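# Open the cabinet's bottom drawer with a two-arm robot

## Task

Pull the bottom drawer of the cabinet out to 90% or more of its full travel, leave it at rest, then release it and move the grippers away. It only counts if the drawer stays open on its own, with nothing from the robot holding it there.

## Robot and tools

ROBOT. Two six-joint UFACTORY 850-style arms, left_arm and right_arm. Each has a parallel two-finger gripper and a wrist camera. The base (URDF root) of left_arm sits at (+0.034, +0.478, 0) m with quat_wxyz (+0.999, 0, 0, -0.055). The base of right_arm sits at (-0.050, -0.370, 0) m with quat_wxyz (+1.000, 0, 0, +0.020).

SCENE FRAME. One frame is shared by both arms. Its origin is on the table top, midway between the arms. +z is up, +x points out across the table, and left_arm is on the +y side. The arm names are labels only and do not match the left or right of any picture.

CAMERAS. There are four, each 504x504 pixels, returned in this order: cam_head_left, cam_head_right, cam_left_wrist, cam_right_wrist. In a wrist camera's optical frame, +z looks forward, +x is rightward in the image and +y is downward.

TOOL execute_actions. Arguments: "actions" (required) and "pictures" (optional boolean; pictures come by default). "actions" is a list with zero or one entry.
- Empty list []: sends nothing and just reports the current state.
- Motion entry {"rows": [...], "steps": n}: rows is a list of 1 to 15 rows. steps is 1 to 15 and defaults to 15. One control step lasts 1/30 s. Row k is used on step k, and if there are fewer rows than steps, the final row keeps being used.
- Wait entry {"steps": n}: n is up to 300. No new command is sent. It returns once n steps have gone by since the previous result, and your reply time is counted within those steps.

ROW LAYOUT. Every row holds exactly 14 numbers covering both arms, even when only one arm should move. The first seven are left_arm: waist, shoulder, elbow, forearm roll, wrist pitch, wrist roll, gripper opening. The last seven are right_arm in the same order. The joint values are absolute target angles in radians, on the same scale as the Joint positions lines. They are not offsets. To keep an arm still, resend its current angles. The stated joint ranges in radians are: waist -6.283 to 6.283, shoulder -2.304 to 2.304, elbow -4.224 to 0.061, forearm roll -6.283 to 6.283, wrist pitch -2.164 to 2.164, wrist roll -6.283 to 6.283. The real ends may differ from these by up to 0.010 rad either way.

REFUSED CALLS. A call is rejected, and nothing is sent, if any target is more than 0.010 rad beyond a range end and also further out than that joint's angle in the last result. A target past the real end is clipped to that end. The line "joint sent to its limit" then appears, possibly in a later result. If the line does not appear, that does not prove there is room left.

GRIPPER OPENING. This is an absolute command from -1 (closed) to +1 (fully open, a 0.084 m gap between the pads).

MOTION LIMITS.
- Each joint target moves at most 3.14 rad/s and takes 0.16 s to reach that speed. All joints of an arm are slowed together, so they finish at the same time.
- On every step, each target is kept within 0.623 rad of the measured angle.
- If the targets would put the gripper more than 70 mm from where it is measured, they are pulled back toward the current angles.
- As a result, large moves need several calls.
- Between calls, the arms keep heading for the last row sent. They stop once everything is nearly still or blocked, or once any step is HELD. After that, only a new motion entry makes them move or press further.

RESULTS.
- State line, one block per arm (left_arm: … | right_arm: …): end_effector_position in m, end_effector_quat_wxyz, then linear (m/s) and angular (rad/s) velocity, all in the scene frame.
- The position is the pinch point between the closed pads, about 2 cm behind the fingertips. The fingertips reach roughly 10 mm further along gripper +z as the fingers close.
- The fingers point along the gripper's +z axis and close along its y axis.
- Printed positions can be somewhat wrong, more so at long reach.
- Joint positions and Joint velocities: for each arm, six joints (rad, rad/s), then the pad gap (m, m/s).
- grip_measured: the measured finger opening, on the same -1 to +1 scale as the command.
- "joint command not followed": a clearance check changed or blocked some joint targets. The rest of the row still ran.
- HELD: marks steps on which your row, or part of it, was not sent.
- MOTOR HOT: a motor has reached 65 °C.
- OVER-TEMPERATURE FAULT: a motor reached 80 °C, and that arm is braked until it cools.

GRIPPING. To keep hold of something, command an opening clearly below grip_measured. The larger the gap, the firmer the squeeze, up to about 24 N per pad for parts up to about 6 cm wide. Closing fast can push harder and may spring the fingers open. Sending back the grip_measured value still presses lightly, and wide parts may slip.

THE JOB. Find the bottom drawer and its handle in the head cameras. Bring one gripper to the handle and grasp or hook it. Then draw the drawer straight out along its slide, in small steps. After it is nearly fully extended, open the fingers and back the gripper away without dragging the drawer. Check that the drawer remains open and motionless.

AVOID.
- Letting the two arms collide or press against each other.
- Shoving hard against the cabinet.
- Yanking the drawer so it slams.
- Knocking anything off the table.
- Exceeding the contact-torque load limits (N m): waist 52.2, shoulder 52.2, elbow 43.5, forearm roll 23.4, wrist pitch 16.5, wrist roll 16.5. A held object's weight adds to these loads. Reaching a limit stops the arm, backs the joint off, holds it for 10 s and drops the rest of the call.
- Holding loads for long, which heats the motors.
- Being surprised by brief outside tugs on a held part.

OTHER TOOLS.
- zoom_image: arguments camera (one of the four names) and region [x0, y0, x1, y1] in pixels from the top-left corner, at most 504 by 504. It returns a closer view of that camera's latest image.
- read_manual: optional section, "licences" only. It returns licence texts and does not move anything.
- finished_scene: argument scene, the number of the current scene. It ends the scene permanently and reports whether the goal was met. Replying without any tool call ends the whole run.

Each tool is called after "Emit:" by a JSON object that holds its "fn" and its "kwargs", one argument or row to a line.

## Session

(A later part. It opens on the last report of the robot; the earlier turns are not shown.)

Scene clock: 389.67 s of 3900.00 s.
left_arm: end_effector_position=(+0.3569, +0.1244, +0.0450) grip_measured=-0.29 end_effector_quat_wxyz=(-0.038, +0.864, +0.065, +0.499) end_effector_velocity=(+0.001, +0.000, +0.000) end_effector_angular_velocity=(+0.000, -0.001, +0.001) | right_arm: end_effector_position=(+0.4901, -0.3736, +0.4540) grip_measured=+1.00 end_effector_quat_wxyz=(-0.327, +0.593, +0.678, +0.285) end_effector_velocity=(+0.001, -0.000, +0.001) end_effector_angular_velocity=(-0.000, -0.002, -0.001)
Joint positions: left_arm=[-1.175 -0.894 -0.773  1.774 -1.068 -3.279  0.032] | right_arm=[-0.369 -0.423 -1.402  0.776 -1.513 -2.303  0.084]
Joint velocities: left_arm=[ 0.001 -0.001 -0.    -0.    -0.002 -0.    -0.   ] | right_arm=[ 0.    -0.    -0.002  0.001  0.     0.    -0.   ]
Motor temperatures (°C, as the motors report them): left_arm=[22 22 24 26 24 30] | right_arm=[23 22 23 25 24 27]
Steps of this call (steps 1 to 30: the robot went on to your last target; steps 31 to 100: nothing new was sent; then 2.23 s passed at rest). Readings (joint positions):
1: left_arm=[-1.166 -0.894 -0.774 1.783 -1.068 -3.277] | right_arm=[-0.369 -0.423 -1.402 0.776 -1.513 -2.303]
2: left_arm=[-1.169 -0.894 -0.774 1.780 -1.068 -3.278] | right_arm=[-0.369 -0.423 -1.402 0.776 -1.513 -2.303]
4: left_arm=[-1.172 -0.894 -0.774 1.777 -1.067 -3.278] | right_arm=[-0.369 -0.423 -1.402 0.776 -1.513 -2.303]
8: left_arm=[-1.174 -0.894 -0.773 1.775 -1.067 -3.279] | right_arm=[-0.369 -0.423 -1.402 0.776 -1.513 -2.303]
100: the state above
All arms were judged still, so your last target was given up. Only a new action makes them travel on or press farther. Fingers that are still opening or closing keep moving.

Emit:
{"fn": "execute_actions", "kwargs": {
  "actions": [
    {"rows": [[-1.1876,-0.8936,-0.7715,1.7622,-1.0662,-3.2802,-0.6,-0.369,-0.423,-1.402,0.776,-1.513,-2.303,1],[-1.2,-0.8933,-0.7701,1.7507,-1.0649,-3.2817,-0.6,-0.369,-0.423,-1.402,0.776,-1.513,-2.303,1],[-1.2125,-0.893,-0.7689,1.7389,-1.0635,-3.2829,-0.6,-0.369,-0.423,-1.402,0.776,-1.513,-2.303,1],[-1.2249,-0.8927,-0.7677,1.7272,-1.0622,-3.2842,-0.6,-0.369,-0.423,-1.402,0.776,-1.513,-2.303,1]], "steps": 14}
  ]
}}

Scene clock: 405.33 s of 3900.00 s.
left_arm: end_effector_position=(+0.3376, +0.1212, +0.0450) grip_measured=-0.29 end_effector_quat_wxyz=(-0.038, +0.864, +0.065, +0.498) end_effector_velocity=(-0.004, -0.000, -0.000) end_effector_angular_velocity=(-0.000, +0.001, +0.002) | right_arm: end_effector_position=(+0.4901, -0.3736, +0.4540) grip_measured=+1.00 end_effector_quat_wxyz=(-0.327, +0.593, +0.678, +0.285) end_effector_velocity=(+0.000, -0.000, -0.000) end_effector_angular_velocity=(-0.000, -0.000, +0.000)
Joint positions: left_arm=[-1.224 -0.893 -0.768  1.728 -1.062 -3.284  0.032] | right_arm=[-0.369 -0.423 -1.402  0.776 -1.513 -2.303  0.084]
Joint velocities: left_arm=[-0.009 -0.     0.001 -0.01   0.002 -0.001  0.   ] | right_arm=[ 0.  0. -0. -0.  0. -0. -0.]
Motor temperatures (°C, as the motors report them): left_arm=[22 22 24 26 24 30] | right_arm=[23 22 23 25 24 27]
Steps of this call (steps 1 to 90: nothing new was sent; then 12.20 s passed at rest; steps 91 to 104: all 14 steps of this action). Readings (joint positions):
91: left_arm=[-1.175 -0.894 -0.773 1.774 -1.067 -3.279] | right_arm=[-0.369 -0.423 -1.402 0.776 -1.513 -2.303]
92: left_arm=[-1.177 -0.894 -0.773 1.772 -1.067 -3.279] | right_arm=[-0.369 -0.423 -1.402 0.776 -1.513 -2.303]
94: left_arm=[-1.187 -0.894 -0.772 1.762 -1.066 -3.280] | right_arm=[-0.369 -0.423 -1.402 0.776 -1.513 -2.303]
98: left_arm=[-1.216 -0.893 -0.768 1.736 -1.063 -3.283] | right_arm=[-0.369 -0.423 -1.402 0.776 -1.513 -2.303]
104: the state above

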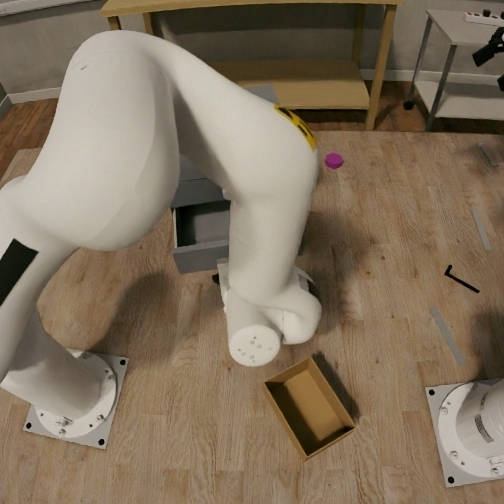

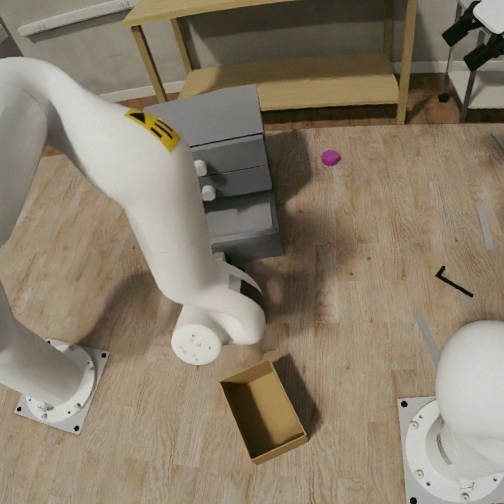

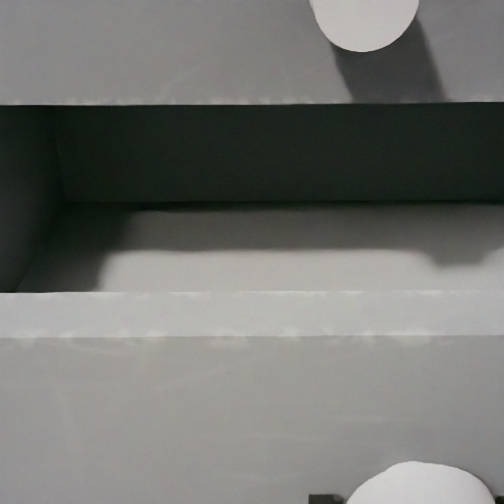

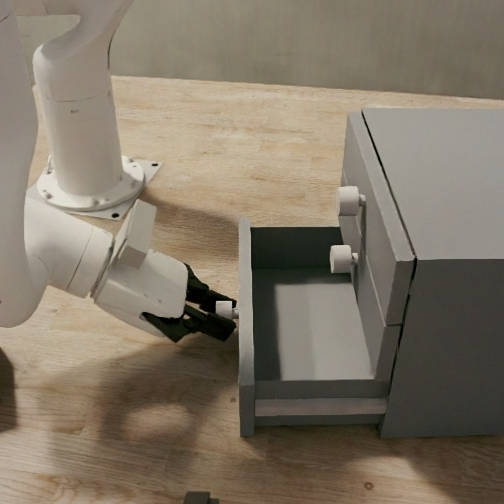

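Emit:
{"fn": "execute_actions", "kwargs": {
  "actions": [
    {"rows": [[-1.2499,-0.8924,-0.7661,1.7033,-1.0593,-3.286,-0.6,-0.369,-0.423,-1.402,0.776,-1.513,-2.303,1]], "steps": 11}
  ]
}}

Scene clock: 406.93 s of 3900.00 s.
left_arm: end_effector_position=(+0.3276, +0.1196, +0.0450) grip_measured=-0.29 end_effector_quat_wxyz=(-0.038, +0.864, +0.065, +0.499) end_effector_velocity=(-0.003, -0.000, -0.000) end_effector_angular_velocity=(+0.001, -0.000, -0.001) | right_arm: end_effector_position=(+0.4901, -0.3736, +0.4540) grip_measured=+1.00 end_effector_quat_wxyz=(-0.327, +0.593, +0.678, +0.285) end_effector_velocity=(-0.000, -0.000, -0.000) end_effector_angular_velocity=(-0.000, +0.001, +0.000)
Joint positions: left_arm=[-1.249 -0.892 -0.766  1.704 -1.059 -3.286  0.032] | right_arm=[-0.369 -0.423 -1.402  0.776 -1.513 -2.303  0.084]
Joint velocities: left_arm=[-0.008 -0.001  0.001 -0.007  0.001 -0.     0.   ] | right_arm=[-0.     0.     0.001 -0.     0.    -0.    -0.   ]
Motor temperatures (°C, as the motors report them): left_arm=[22 22 24 26 24 30] | right_arm=[23 22 23 25 24 27]
Steps of this call (steps 1 to 15: the robot went on to your last target; steps 16 to 37: nothing new was sent; steps 38 to 48: all 11 steps of this action). Readings (joint positions):
38: left_arm=[-1.225 -0.893 -0.768 1.727 -1.062 -3.284] | right_arm=[-0.369 -0.423 -1.402 0.776 -1.513 -2.303]
39: left_arm=[-1.227 -0.893 -0.768 1.725 -1.062 -3.284] | right_arm=[-0.369 -0.423 -1.402 0.776 -1.513 -2.303]
41: left_arm=[-1.239 -0.893 -0.767 1.714 -1.061 -3.285] | right_arm=[-0.369 -0.423 -1.402 0.776 -1.513 -2.303]
45: left_arm=[-1.248 -0.892 -0.766 1.706 -1.060 -3.286] | right_arm=[-0.369 -0.423 -1.402 0.776 -1.513 -2.303]
48: the state above

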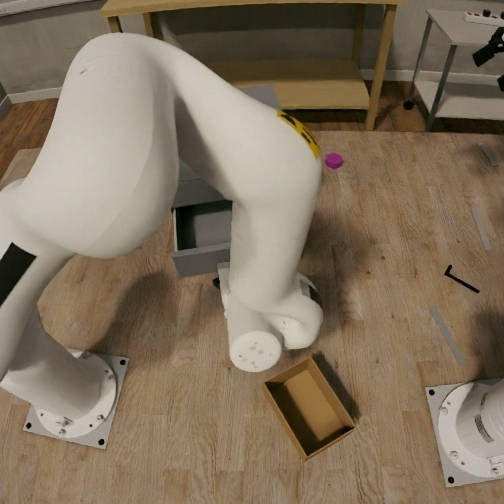

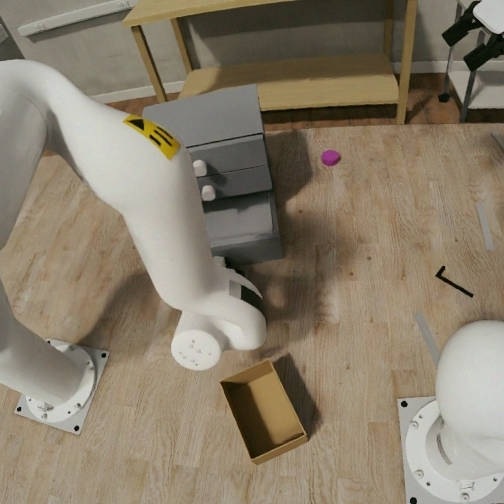

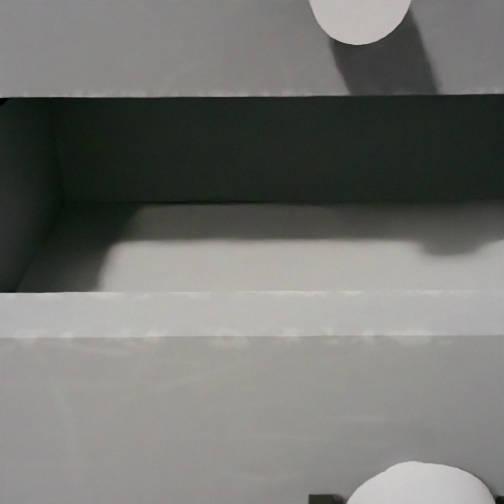

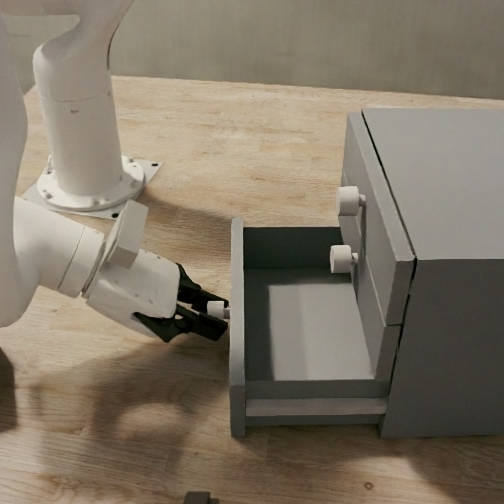

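Emit:
{"fn": "execute_actions", "kwargs": {
  "actions": [
    {"rows": [[-1.275,-0.8922,-0.7652,1.6791,-1.0563,-3.2873,-0.6,-0.369,-0.423,-1.402,0.776,-1.513,-2.303,1]], "steps": 10}
  ]
}}

Scene clock: 408.87 s of 3900.00 s.
left_arm: end_effector_position=(+0.3178, +0.1180, +0.0450) grip_measured=-0.29 end_effector_quat_wxyz=(-0.038, +0.864, +0.065, +0.499) end_effector_velocity=(-0.004, -0.001, -0.000) end_effector_angular_velocity=(-0.000, +0.001, +0.000) | right_arm: end_effector_position=(+0.4901, -0.3736, +0.4540) grip_measured=+1.00 end_effector_quat_wxyz=(-0.327, +0.593, +0.678, +0.285) end_effector_velocity=(+0.000, -0.000, +0.000) end_effector_angular_velocity=(-0.001, -0.002, -0.000)
Joint positions: left_arm=[-1.274 -0.892 -0.765  1.68  -1.056 -3.287  0.032] | right_arm=[-0.369 -0.423 -1.402  0.776 -1.513 -2.303  0.084]
Joint velocities: left_arm=[-0.011 -0.     0.    -0.011  0.002 -0.001  0.   ] | right_arm=[-0.     0.    -0.002 -0.     0.     0.    -0.   ]
Motor temperatures (°C, as the motors report them): left_arm=[22 22 24 26 24 30] | right_arm=[23 22 23 25 24 27]
Steps of this call (steps 1 to 15: the robot went on to your last target; steps 16 to 48: nothing new was sent; steps 49 to 58: all 10 steps of this action). Readings (joint positions):
49: left_arm=[-1.250 -0.892 -0.766 1.703 -1.059 -3.286] | right_arm=[-0.369 -0.423 -1.402 0.776 -1.513 -2.303]
50: left_arm=[-1.252 -0.892 -0.766 1.701 -1.059 -3.286] | right_arm=[-0.369 -0.423 -1.402 0.776 -1.513 -2.303]
52: left_arm=[-1.264 -0.892 -0.766 1.690 -1.058 -3.287] | right_arm=[-0.369 -0.423 -1.402 0.776 -1.513 -2.303]
56: left_arm=[-1.273 -0.892 -0.765 1.681 -1.057 -3.287] | right_arm=[-0.369 -0.423 -1.402 0.776 -1.513 -2.303]
58: the state above

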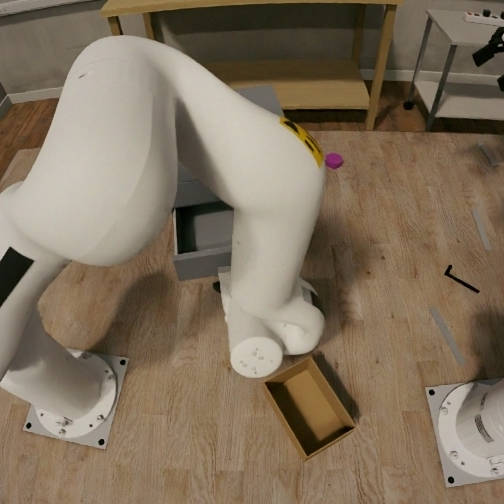

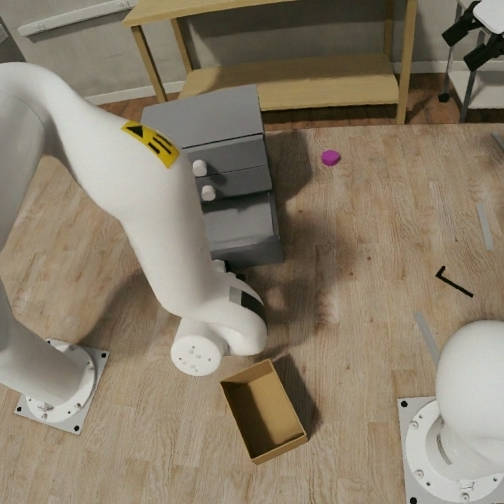

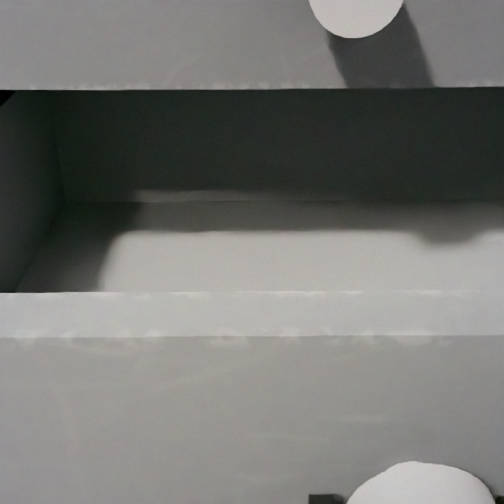

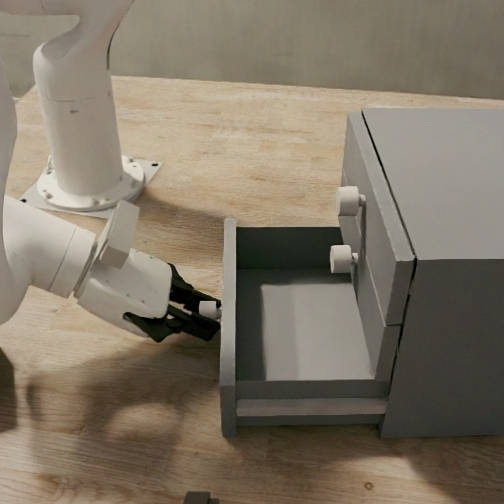

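Emit:
{"fn": "execute_actions", "kwargs": {
  "actions": [
    {"rows": [[-1.3001,-0.8921,-0.7649,1.6545,-1.0532,-3.2879,-0.6,-0.369,-0.423,-1.402,0.776,-1.513,-2.303,1]], "steps": 10}
  ]
}}

Scene clock: 410.73 s of 3900.00 s.
left_arm: end_effector_position=(+0.3080, +0.1164, +0.0450) grip_measured=-0.29 end_effector_quat_wxyz=(-0.038, +0.864, +0.065, +0.499) end_effector_velocity=(-0.004, -0.000, -0.001) end_effector_angular_velocity=(+0.002, -0.001, -0.001) | right_arm: end_effector_position=(+0.4901, -0.3736, +0.4540) grip_measured=+1.00 end_effector_quat_wxyz=(-0.327, +0.593, +0.678, +0.285) end_effector_velocity=(-0.000, +0.000, -0.000) end_effector_angular_velocity=(+0.001, +0.002, +0.000)
Joint positions: left_arm=[-1.299 -0.892 -0.765  1.656 -1.053 -3.288  0.032] | right_arm=[-0.369 -0.423 -1.402  0.776 -1.513 -2.303  0.084]
Joint velocities: left_arm=[-0.011 -0.002 -0.    -0.01   0.    -0.001  0.   ] | right_arm=[ 0.    -0.     0.001 -0.    -0.     0.    -0.   ]
Motor temperatures (°C, as the motors report them): left_arm=[22 22 24 26 24 30] | right_arm=[23 22 23 25 24 27]
Steps of this call (steps 1 to 15: the robot went on to your last target; steps 16 to 46: nothing new was sent; steps 47 to 56: all 10 steps of this action). Readings (joint positions):
47: left_arm=[-1.275 -0.892 -0.765 1.679 -1.056 -3.287] | right_arm=[-0.369 -0.423 -1.402 0.776 -1.513 -2.303]
48: left_arm=[-1.277 -0.892 -0.765 1.677 -1.056 -3.287] | right_arm=[-0.369 -0.423 -1.402 0.776 -1.513 -2.303]
50: left_arm=[-1.289 -0.892 -0.765 1.666 -1.055 -3.288] | right_arm=[-0.369 -0.423 -1.402 0.776 -1.513 -2.303]
54: left_arm=[-1.298 -0.892 -0.765 1.657 -1.053 -3.288] | right_arm=[-0.369 -0.423 -1.402 0.776 -1.513 -2.303]
56: the state above

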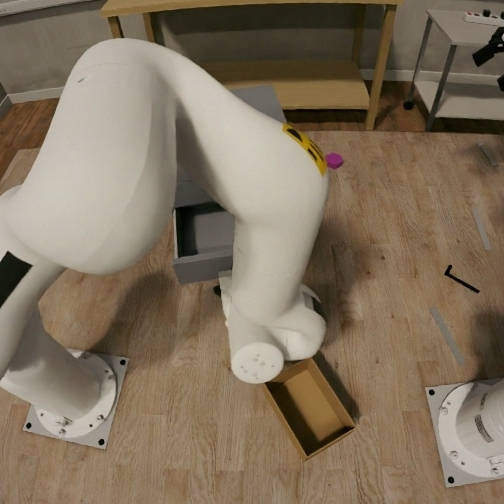

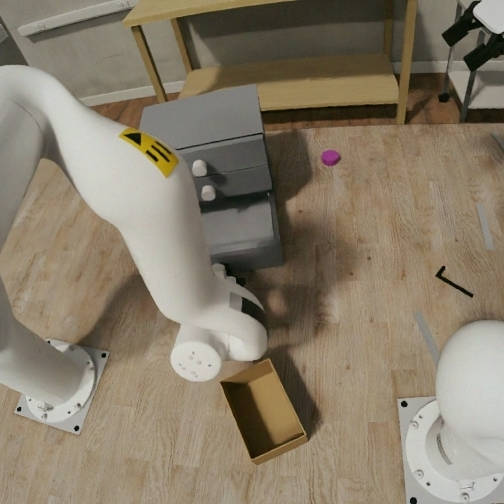

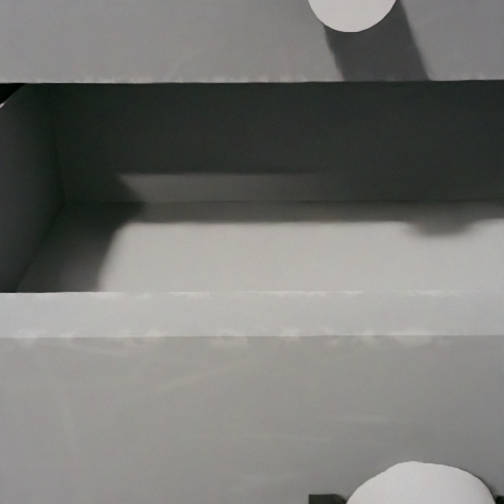

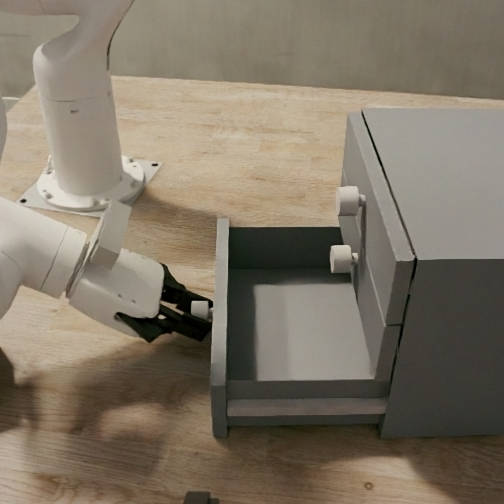

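Emit:
{"fn": "execute_actions", "kwargs": {
  "actions": [
    {"rows": [[-1.3252,-0.8922,-0.7653,1.6296,-1.05,-3.2879,-0.6,-0.369,-0.423,-1.402,0.776,-1.513,-2.303,1]], "steps": 10}
  ]
}}

Scene clock: 413.10 s of 3900.00 s.
left_arm: end_effector_position=(+0.2981, +0.1148, +0.0450) grip_measured=-0.29 end_effector_quat_wxyz=(-0.038, +0.864, +0.065, +0.499) end_effector_velocity=(-0.004, -0.001, -0.000) end_effector_angular_velocity=(-0.001, -0.000, +0.002) | right_arm: end_effector_position=(+0.4901, -0.3736, +0.4540) grip_measured=+1.00 end_effector_quat_wxyz=(-0.327, +0.593, +0.678, +0.285) end_effector_velocity=(+0.001, -0.000, +0.001) end_effector_angular_velocity=(+0.000, -0.003, +0.000)
Joint positions: left_arm=[-1.324 -0.892 -0.765  1.631 -1.05  -3.288  0.032] | right_arm=[-0.369 -0.423 -1.402  0.776 -1.513 -2.303  0.084]
Joint velocities: left_arm=[-0.01  -0.    -0.001 -0.011  0.001 -0.    -0.   ] | right_arm=[ 0.     0.    -0.002  0.001 -0.    -0.001 -0.   ]
Motor temperatures (°C, as the motors report them): left_arm=[22 22 24 26 24 30] | right_arm=[23 22 23 25 24 27]
Steps of this call (steps 1 to 15: the robot went on to your last target; steps 16 to 61: nothing new was sent; steps 62 to 71: all 10 steps of this action). Readings (joint positions):
62: left_arm=[-1.300 -0.892 -0.765 1.654 -1.053 -3.288] | right_arm=[-0.369 -0.423 -1.402 0.776 -1.513 -2.303]
63: left_arm=[-1.302 -0.892 -0.765 1.652 -1.053 -3.288] | right_arm=[-0.369 -0.423 -1.402 0.776 -1.513 -2.303]
65: left_arm=[-1.314 -0.892 -0.765 1.641 -1.051 -3.288] | right_arm=[-0.369 -0.423 -1.402 0.776 -1.513 -2.303]
69: left_arm=[-1.323 -0.892 -0.765 1.632 -1.050 -3.288] | right_arm=[-0.369 -0.423 -1.402 0.776 -1.513 -2.303]
71: the state above

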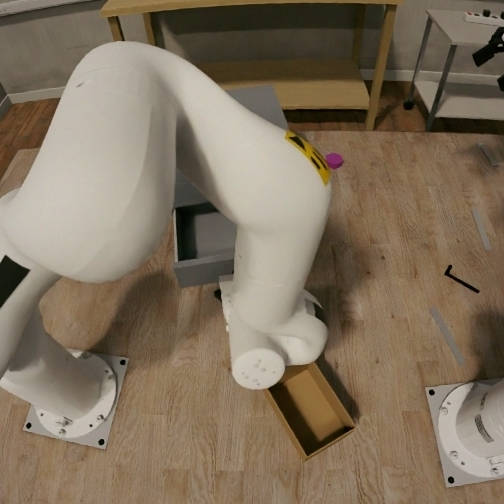

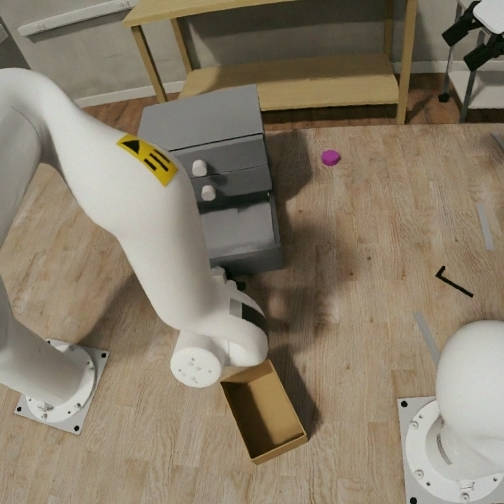

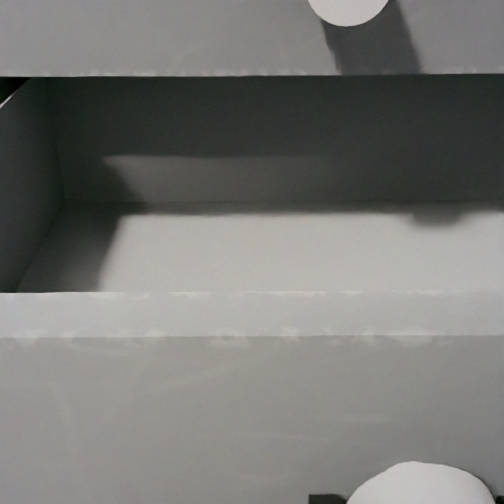

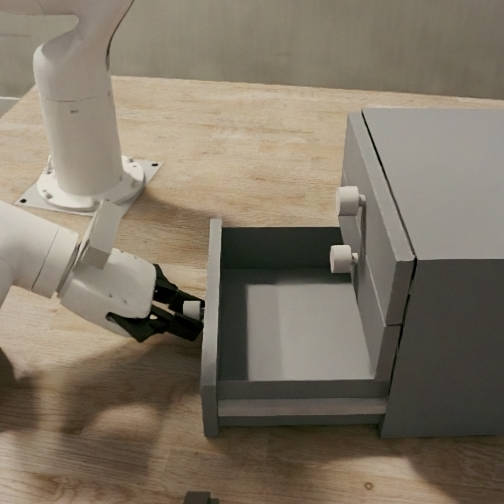

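Emit:
{"fn": "execute_actions", "kwargs": {
  "actions": [
    {"rows": [[-1.3502,-0.8924,-0.7663,1.6044,-1.0468,-3.2873,-0.6,-0.369,-0.423,-1.402,0.776,-1.513,-2.303,1]], "steps": 10}
  ]
}}

Scene clock: 419.37 s of 3900.00 s.
left_arm: end_effector_position=(+0.2882, +0.1131, +0.0450) grip_measured=-0.29 end_effector_quat_wxyz=(-0.038, +0.864, +0.065, +0.499) end_effector_velocity=(-0.004, -0.000, +0.000) end_effector_angular_velocity=(-0.001, -0.001, +0.003) | right_arm: end_effector_position=(+0.4901, -0.3736, +0.4540) grip_measured=+1.00 end_effector_quat_wxyz=(-0.327, +0.593, +0.678, +0.285) end_effector_velocity=(+0.000, -0.000, +0.001) end_effector_angular_velocity=(-0.000, -0.001, -0.000)
Joint positions: left_arm=[-1.349 -0.892 -0.766  1.606 -1.047 -3.287  0.032] | right_arm=[-0.369 -0.423 -1.402  0.776 -1.513 -2.303  0.084]
Joint velocities: left_arm=[-0.01   0.    -0.001 -0.013  0.001  0.     0.   ] | right_arm=[ 0.     0.    -0.002  0.    -0.     0.     0.   ]
Motor temperatures (°C, as the motors report them): left_arm=[22 22 24 26 24 30] | right_arm=[23 22 23 25 24 27]
Steps of this call (steps 1 to 15: the robot went on to your last target; steps 16 to 90: nothing new was sent; then 2.93 s passed at rest; steps 91 to 100: all 10 steps of this action). Readings (joint positions):
91: left_arm=[-1.325 -0.892 -0.765 1.630 -1.050 -3.288] | right_arm=[-0.369 -0.423 -1.402 0.776 -1.513 -2.303]
92: left_arm=[-1.327 -0.892 -0.765 1.627 -1.050 -3.288] | right_arm=[-0.369 -0.423 -1.402 0.776 -1.513 -2.303]
94: left_arm=[-1.339 -0.892 -0.766 1.616 -1.048 -3.288] | right_arm=[-0.369 -0.423 -1.402 0.776 -1.513 -2.303]
98: left_arm=[-1.348 -0.892 -0.766 1.607 -1.047 -3.287] | right_arm=[-0.369 -0.423 -1.402 0.776 -1.513 -2.303]
100: the state above

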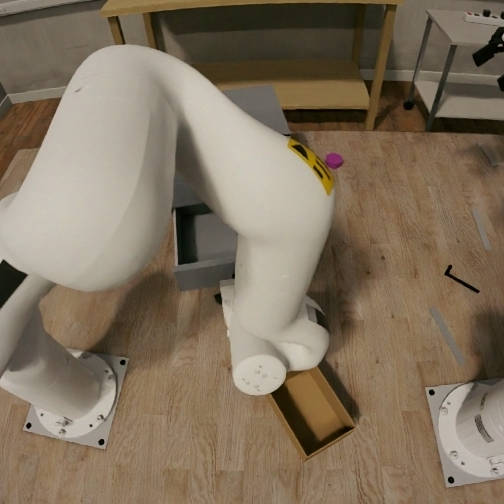

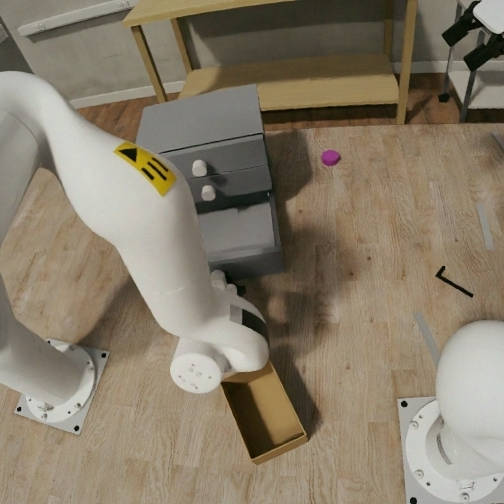

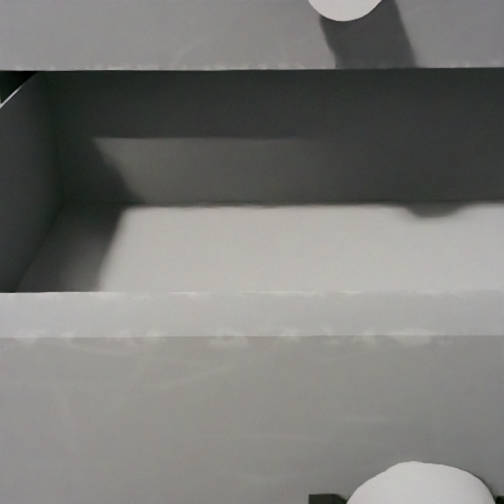

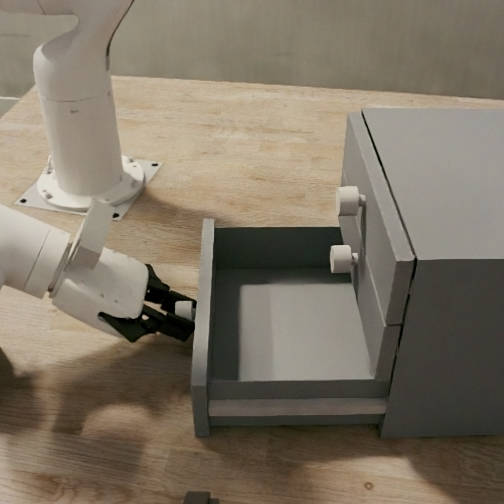

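Emit:
{"fn": "zoom_image", "kwargs": {
  "camera": "cam_left_wrist",
  "region": [0, 50, 180, 230]
}}

Emit:
{"fn": "zoom_image", "kwargs": {
  "camera": "cam_right_wrist",
  "region": [180, 340, 420, 450]
}}

Emit:
{"fn": "zoom_image", "kwargs": {
  "camera": "cam_head_right",
  "region": [170, 70, 320, 290]
}}

Region (0, 50, 180, 230) of cam_left_wrist's 504x504 image, scaled by 2.800, with more detail than that image has.

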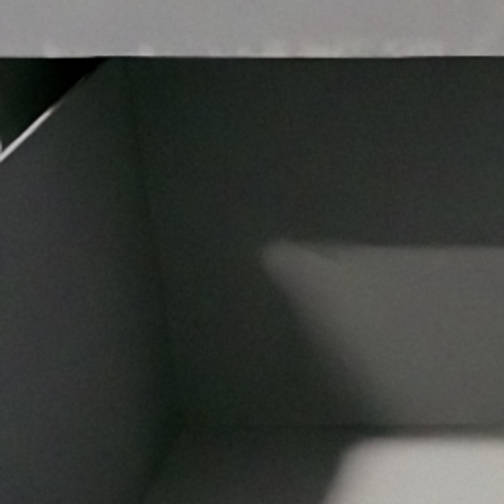

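Region (180, 340, 420, 450) of cam_right_wrist's 504x504 image, scaled by 2.100, with more detail than that image has; it fills the top 231 rows of this view, and the rest is white.

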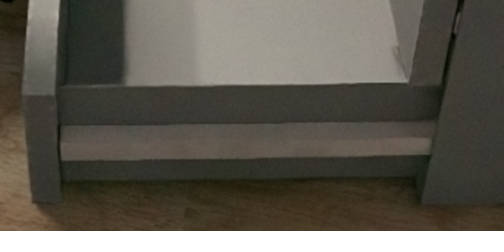

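Region (170, 70, 320, 290) of cam_head_right's 504x504 image, scaled by 2.291, with more detail than that image has; it fills the left 344 columns of this view, and the rest is white.

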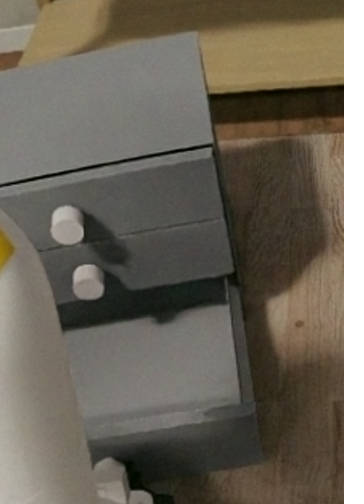

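Emit:
{"fn": "execute_actions", "kwargs": {
  "actions": [
    {"rows": [[-1.3585,-0.8925,-0.7668,1.596,-1.0458,-3.2869,-0.6,-0.369,-0.423,-1.402,0.776,-1.513,-2.303,1],[-1.3669,-0.8927,-0.7673,1.5875,-1.0447,-3.2865,-0.6,-0.369,-0.423,-1.402,0.776,-1.513,-2.303,1],[-1.3727,-0.8928,-0.7677,1.5815,-1.044,-3.2861,-0.6,-0.369,-0.423,-1.402,0.776,-1.513,-2.303,1]], "steps": 11}
  ]
}}

Scene clock: 433.90 s of 3900.00 s.
left_arm: end_effector_position=(+0.2793, +0.1117, +0.0450) grip_measured=-0.29 end_effector_quat_wxyz=(-0.038, +0.864, +0.065, +0.499) end_effector_velocity=(-0.003, -0.001, +0.000) end_effector_angular_velocity=(-0.002, -0.000, +0.003) | right_arm: end_effector_position=(+0.4901, -0.3736, +0.4540) grip_measured=+1.00 end_effector_quat_wxyz=(-0.327, +0.593, +0.678, +0.285) end_effector_velocity=(-0.000, +0.000, -0.000) end_effector_angular_velocity=(+0.000, +0.000, +0.000)
Joint positions: left_arm=[-1.372 -0.893 -0.768  1.583 -1.044 -3.286  0.032] | right_arm=[-0.369 -0.423 -1.402  0.776 -1.513 -2.303  0.084]
Joint velocities: left_arm=[-0.007  0.001 -0.001 -0.01   0.001  0.001 -0.   ] | right_arm=[ 0.     0.     0.001  0.    -0.    -0.001  0.   ]
Motor temperatures (°C, as the motors report them): left_arm=[22 22 24 26 24 30] | right_arm=[23 22 23 25 24 27]
Steps of this call (steps 1 to 15: the robot went on to your last target; steps 16 to 90: nothing new was sent; then 11.17 s passed at rest; steps 91 to 101: all 11 steps of this action). Readings (joint positions):
91: left_arm=[-1.350 -0.892 -0.766 1.604 -1.047 -3.287] | right_arm=[-0.369 -0.423 -1.402 0.776 -1.513 -2.303]
92: left_arm=[-1.351 -0.892 -0.766 1.603 -1.047 -3.287] | right_arm=[-0.369 -0.423 -1.402 0.776 -1.513 -2.303]
94: left_arm=[-1.359 -0.893 -0.767 1.596 -1.046 -3.287] | right_arm=[-0.369 -0.423 -1.402 0.776 -1.513 -2.303]
98: left_arm=[-1.370 -0.893 -0.767 1.585 -1.044 -3.286] | right_arm=[-0.369 -0.423 -1.402 0.776 -1.513 -2.303]
101: the state above

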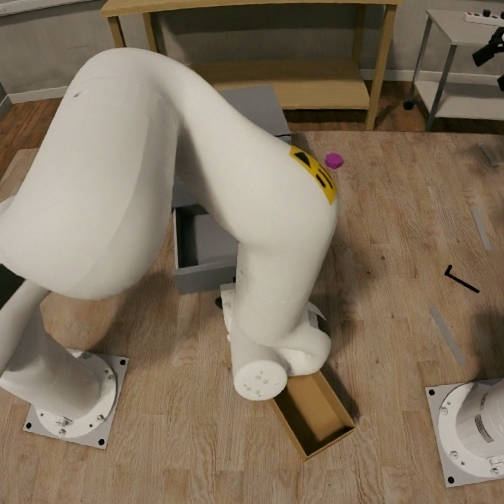

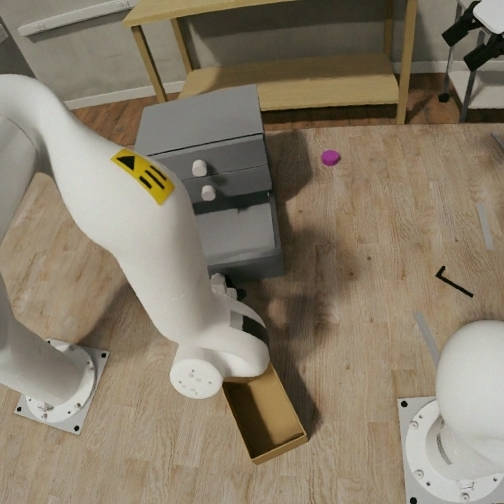

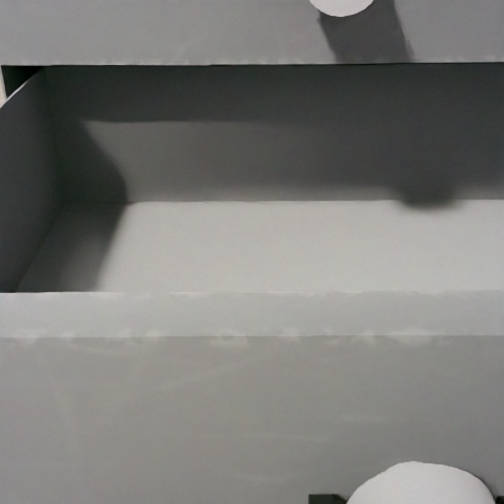

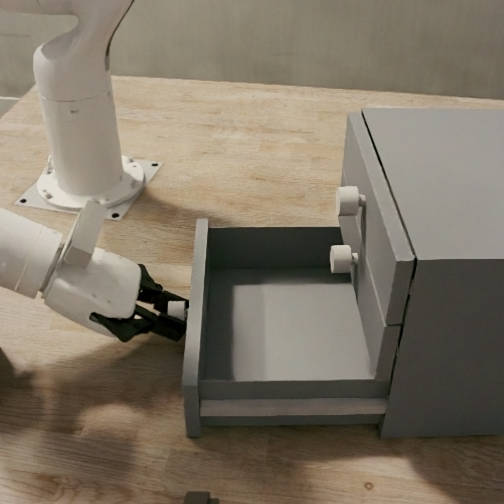

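Emit:
{"fn": "zoom_image", "kwargs": {
  "camera": "cam_left_wrist",
  "region": [0, 40, 100, 140]
}}

Emit:
{"fn": "zoom_image", "kwargs": {
  "camera": "cam_right_wrist",
  "region": [340, 350, 420, 445]
}}

Emit:
{"fn": "execute_actions", "kwargs": {
  "actions": [],
  "pictures": false
}}

Region (0, 40, 100, 140) of cam_left_wrist's 504x504 image, scaled by 5.040, with more detail than that image has.

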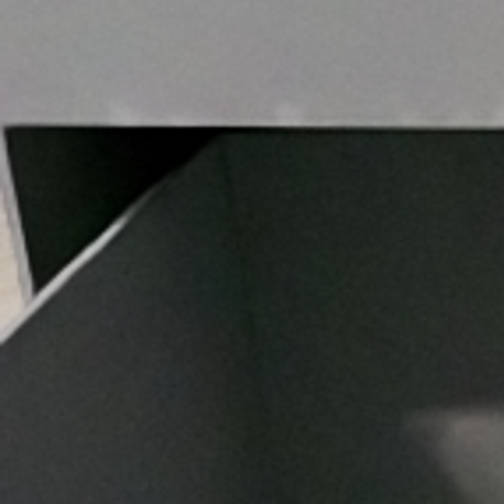

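Region (340, 350, 420, 445) of cam_right_wrist's 504x504 image, scaled by 5.305, with more detail than that image has; it fills the left 424 columns of this view, and the rest is white.

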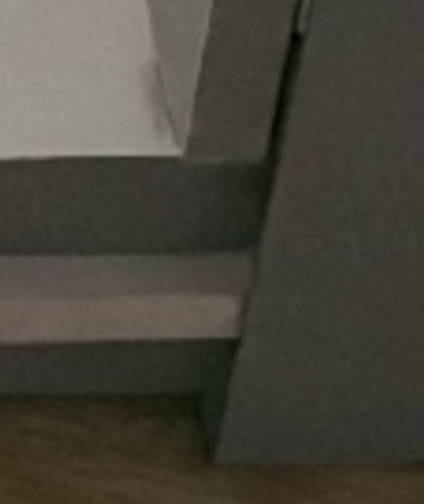

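Scene clock: 437.07 s of 3900.00 s.
left_arm: end_effector_position=(+0.2789, +0.1117, +0.0450) grip_measured=-0.29 end_effector_quat_wxyz=(-0.038, +0.864, +0.065, +0.499) end_effector_velocity=(-0.000, +0.000, -0.000) end_effector_angular_velocity=(+0.001, -0.000, -0.001) | right_arm: end_effector_position=(+0.4901, -0.3736, +0.4540) grip_measured=+1.00 end_effector_quat_wxyz=(-0.327, +0.593, +0.678, +0.285) end_effector_velocity=(-0.000, +0.000, -0.000) end_effector_angular_velocity=(+0.001, +0.002, -0.001)
Joint positions: left_arm=[-1.373 -0.893 -0.768  1.582 -1.044 -3.286  0.032] | right_arm=[-0.369 -0.423 -1.402  0.776 -1.513 -2.303  0.084]
Joint velocities: left_arm=[-0.    -0.001 -0.     0.    -0.     0.    -0.   ] | right_arm=[-0.     0.     0.001  0.    -0.     0.001 -0.   ]
Motor temperatures (°C, as the motors report them): left_arm=[22 22 24 26 24 30] | right_arm=[23 22 23 25 24 27]
Steps of this call (steps 1 to 15: the robot went on to your last target; steps 16 to 90: nothing new was sent; then 0.17 s passed at rest). Readings (joint positions):
1: left_arm=[-1.372 -0.893 -0.768 1.582 -1.044 -3.286] | right_arm=[-0.369 -0.423 -1.402 0.776 -1.513 -2.303]
2: left_arm=[-1.372 -0.893 -0.768 1.582 -1.044 -3.286] | right_arm=[-0.369 -0.423 -1.402 0.776 -1.513 -2.303]
4: left_arm=[-1.372 -0.893 -0.768 1.582 -1.044 -3.286] | right_arm=[-0.369 -0.423 -1.402 0.776 -1.513 -2.303]
8: left_arm=[-1.373 -0.893 -0.768 1.582 -1.044 -3.286] | right_arm=[-0.369 -0.423 -1.402 0.776 -1.513 -2.303]
90: the state above
All arms were judged still, so your last target was given up. Only a new action makes them travel on or press farther. Fingers that are still opening or closing keep moving.

Emit:
{"fn": "execute_actions", "kwargs": {
  "actions": [
    {"rows": [[-1.3752,-0.8928,-0.7679,1.579,-1.0437,-3.286,-0.6,-0.369,-0.423,-1.402,0.776,-1.513,-2.303,1],[-1.3777,-0.8928,-0.7681,1.5764,-1.0434,-3.2858,-0.6,-0.369,-0.423,-1.402,0.776,-1.513,-2.303,1],[-1.3802,-0.8929,-0.7683,1.5739,-1.0431,-3.2857,-0.6,-0.369,-0.423,-1.402,0.776,-1.513,-2.303,1],[-1.3826,-0.893,-0.7685,1.5713,-1.0428,-3.2855,-0.6,-0.369,-0.423,-1.402,0.776,-1.513,-2.303,1],[-1.3851,-0.893,-0.7687,1.5687,-1.0425,-3.2853,-0.6,-0.369,-0.423,-1.402,0.776,-1.513,-2.303,1]], "steps": 12}
  ]
}}

Scene clock: 446.23 s of 3900.00 s.
left_arm: end_effector_position=(+0.2749, +0.1111, +0.0456) grip_measured=-0.29 end_effector_quat_wxyz=(-0.038, +0.863, +0.065, +0.500) end_effector_velocity=(-0.005, -0.001, +0.000) end_effector_angular_velocity=(-0.001, +0.003, -0.003) | right_arm: end_effector_position=(+0.4901, -0.3736, +0.4540) grip_measured=+1.00 end_effector_quat_wxyz=(-0.327, +0.593, +0.678, +0.285) end_effector_velocity=(-0.000, +0.000, -0.000) end_effector_angular_velocity=(+0.001, +0.001, -0.000)
Joint positions: left_arm=[-1.384 -0.893 -0.769  1.569 -1.045 -3.285  0.032] | right_arm=[-0.369 -0.423 -1.402  0.776 -1.513 -2.303  0.084]
Joint velocities: left_arm=[-0.012  0.002  0.001 -0.009  0.004  0.    -0.   ] | right_arm=[ 0.     0.     0.001  0.001 -0.     0.     0.   ]
Motor temperatures (°C, as the motors report them): left_arm=[22 22 24 26 24 30] | right_arm=[23 22 23 25 24 27]
Steps of this call (steps 1 to 90: nothing new was sent; then 5.77 s passed at rest; steps 91 to 102: all 12 steps of this action). Readings (joint positions):
91: left_arm=[-1.373 -0.893 -0.768 1.581 -1.044 -3.286] | right_arm=[-0.369 -0.423 -1.402 0.776 -1.513 -2.303]
92: left_arm=[-1.373 -0.893 -0.768 1.581 -1.044 -3.286] | right_arm=[-0.369 -0.423 -1.402 0.776 -1.513 -2.303]
94: left_arm=[-1.375 -0.893 -0.768 1.579 -1.044 -3.286] | right_arm=[-0.369 -0.423 -1.402 0.776 -1.513 -2.303]
98: left_arm=[-1.381 -0.893 -0.769 1.572 -1.045 -3.286] | right_arm=[-0.369 -0.423 -1.402 0.776 -1.513 -2.303]
102: the state above

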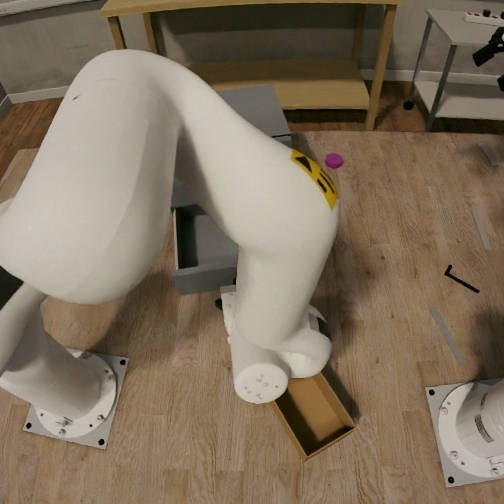

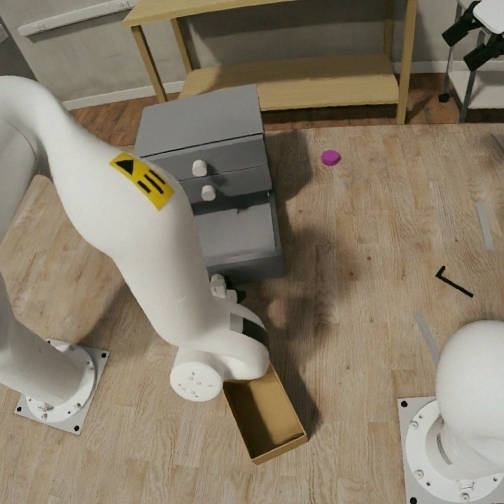

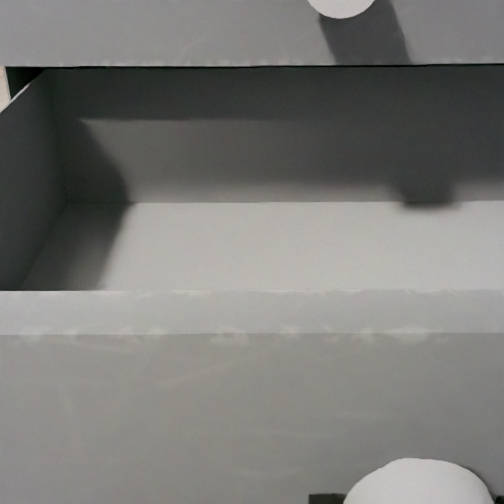

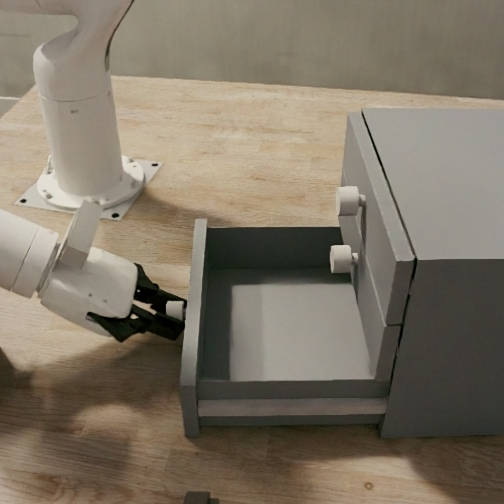

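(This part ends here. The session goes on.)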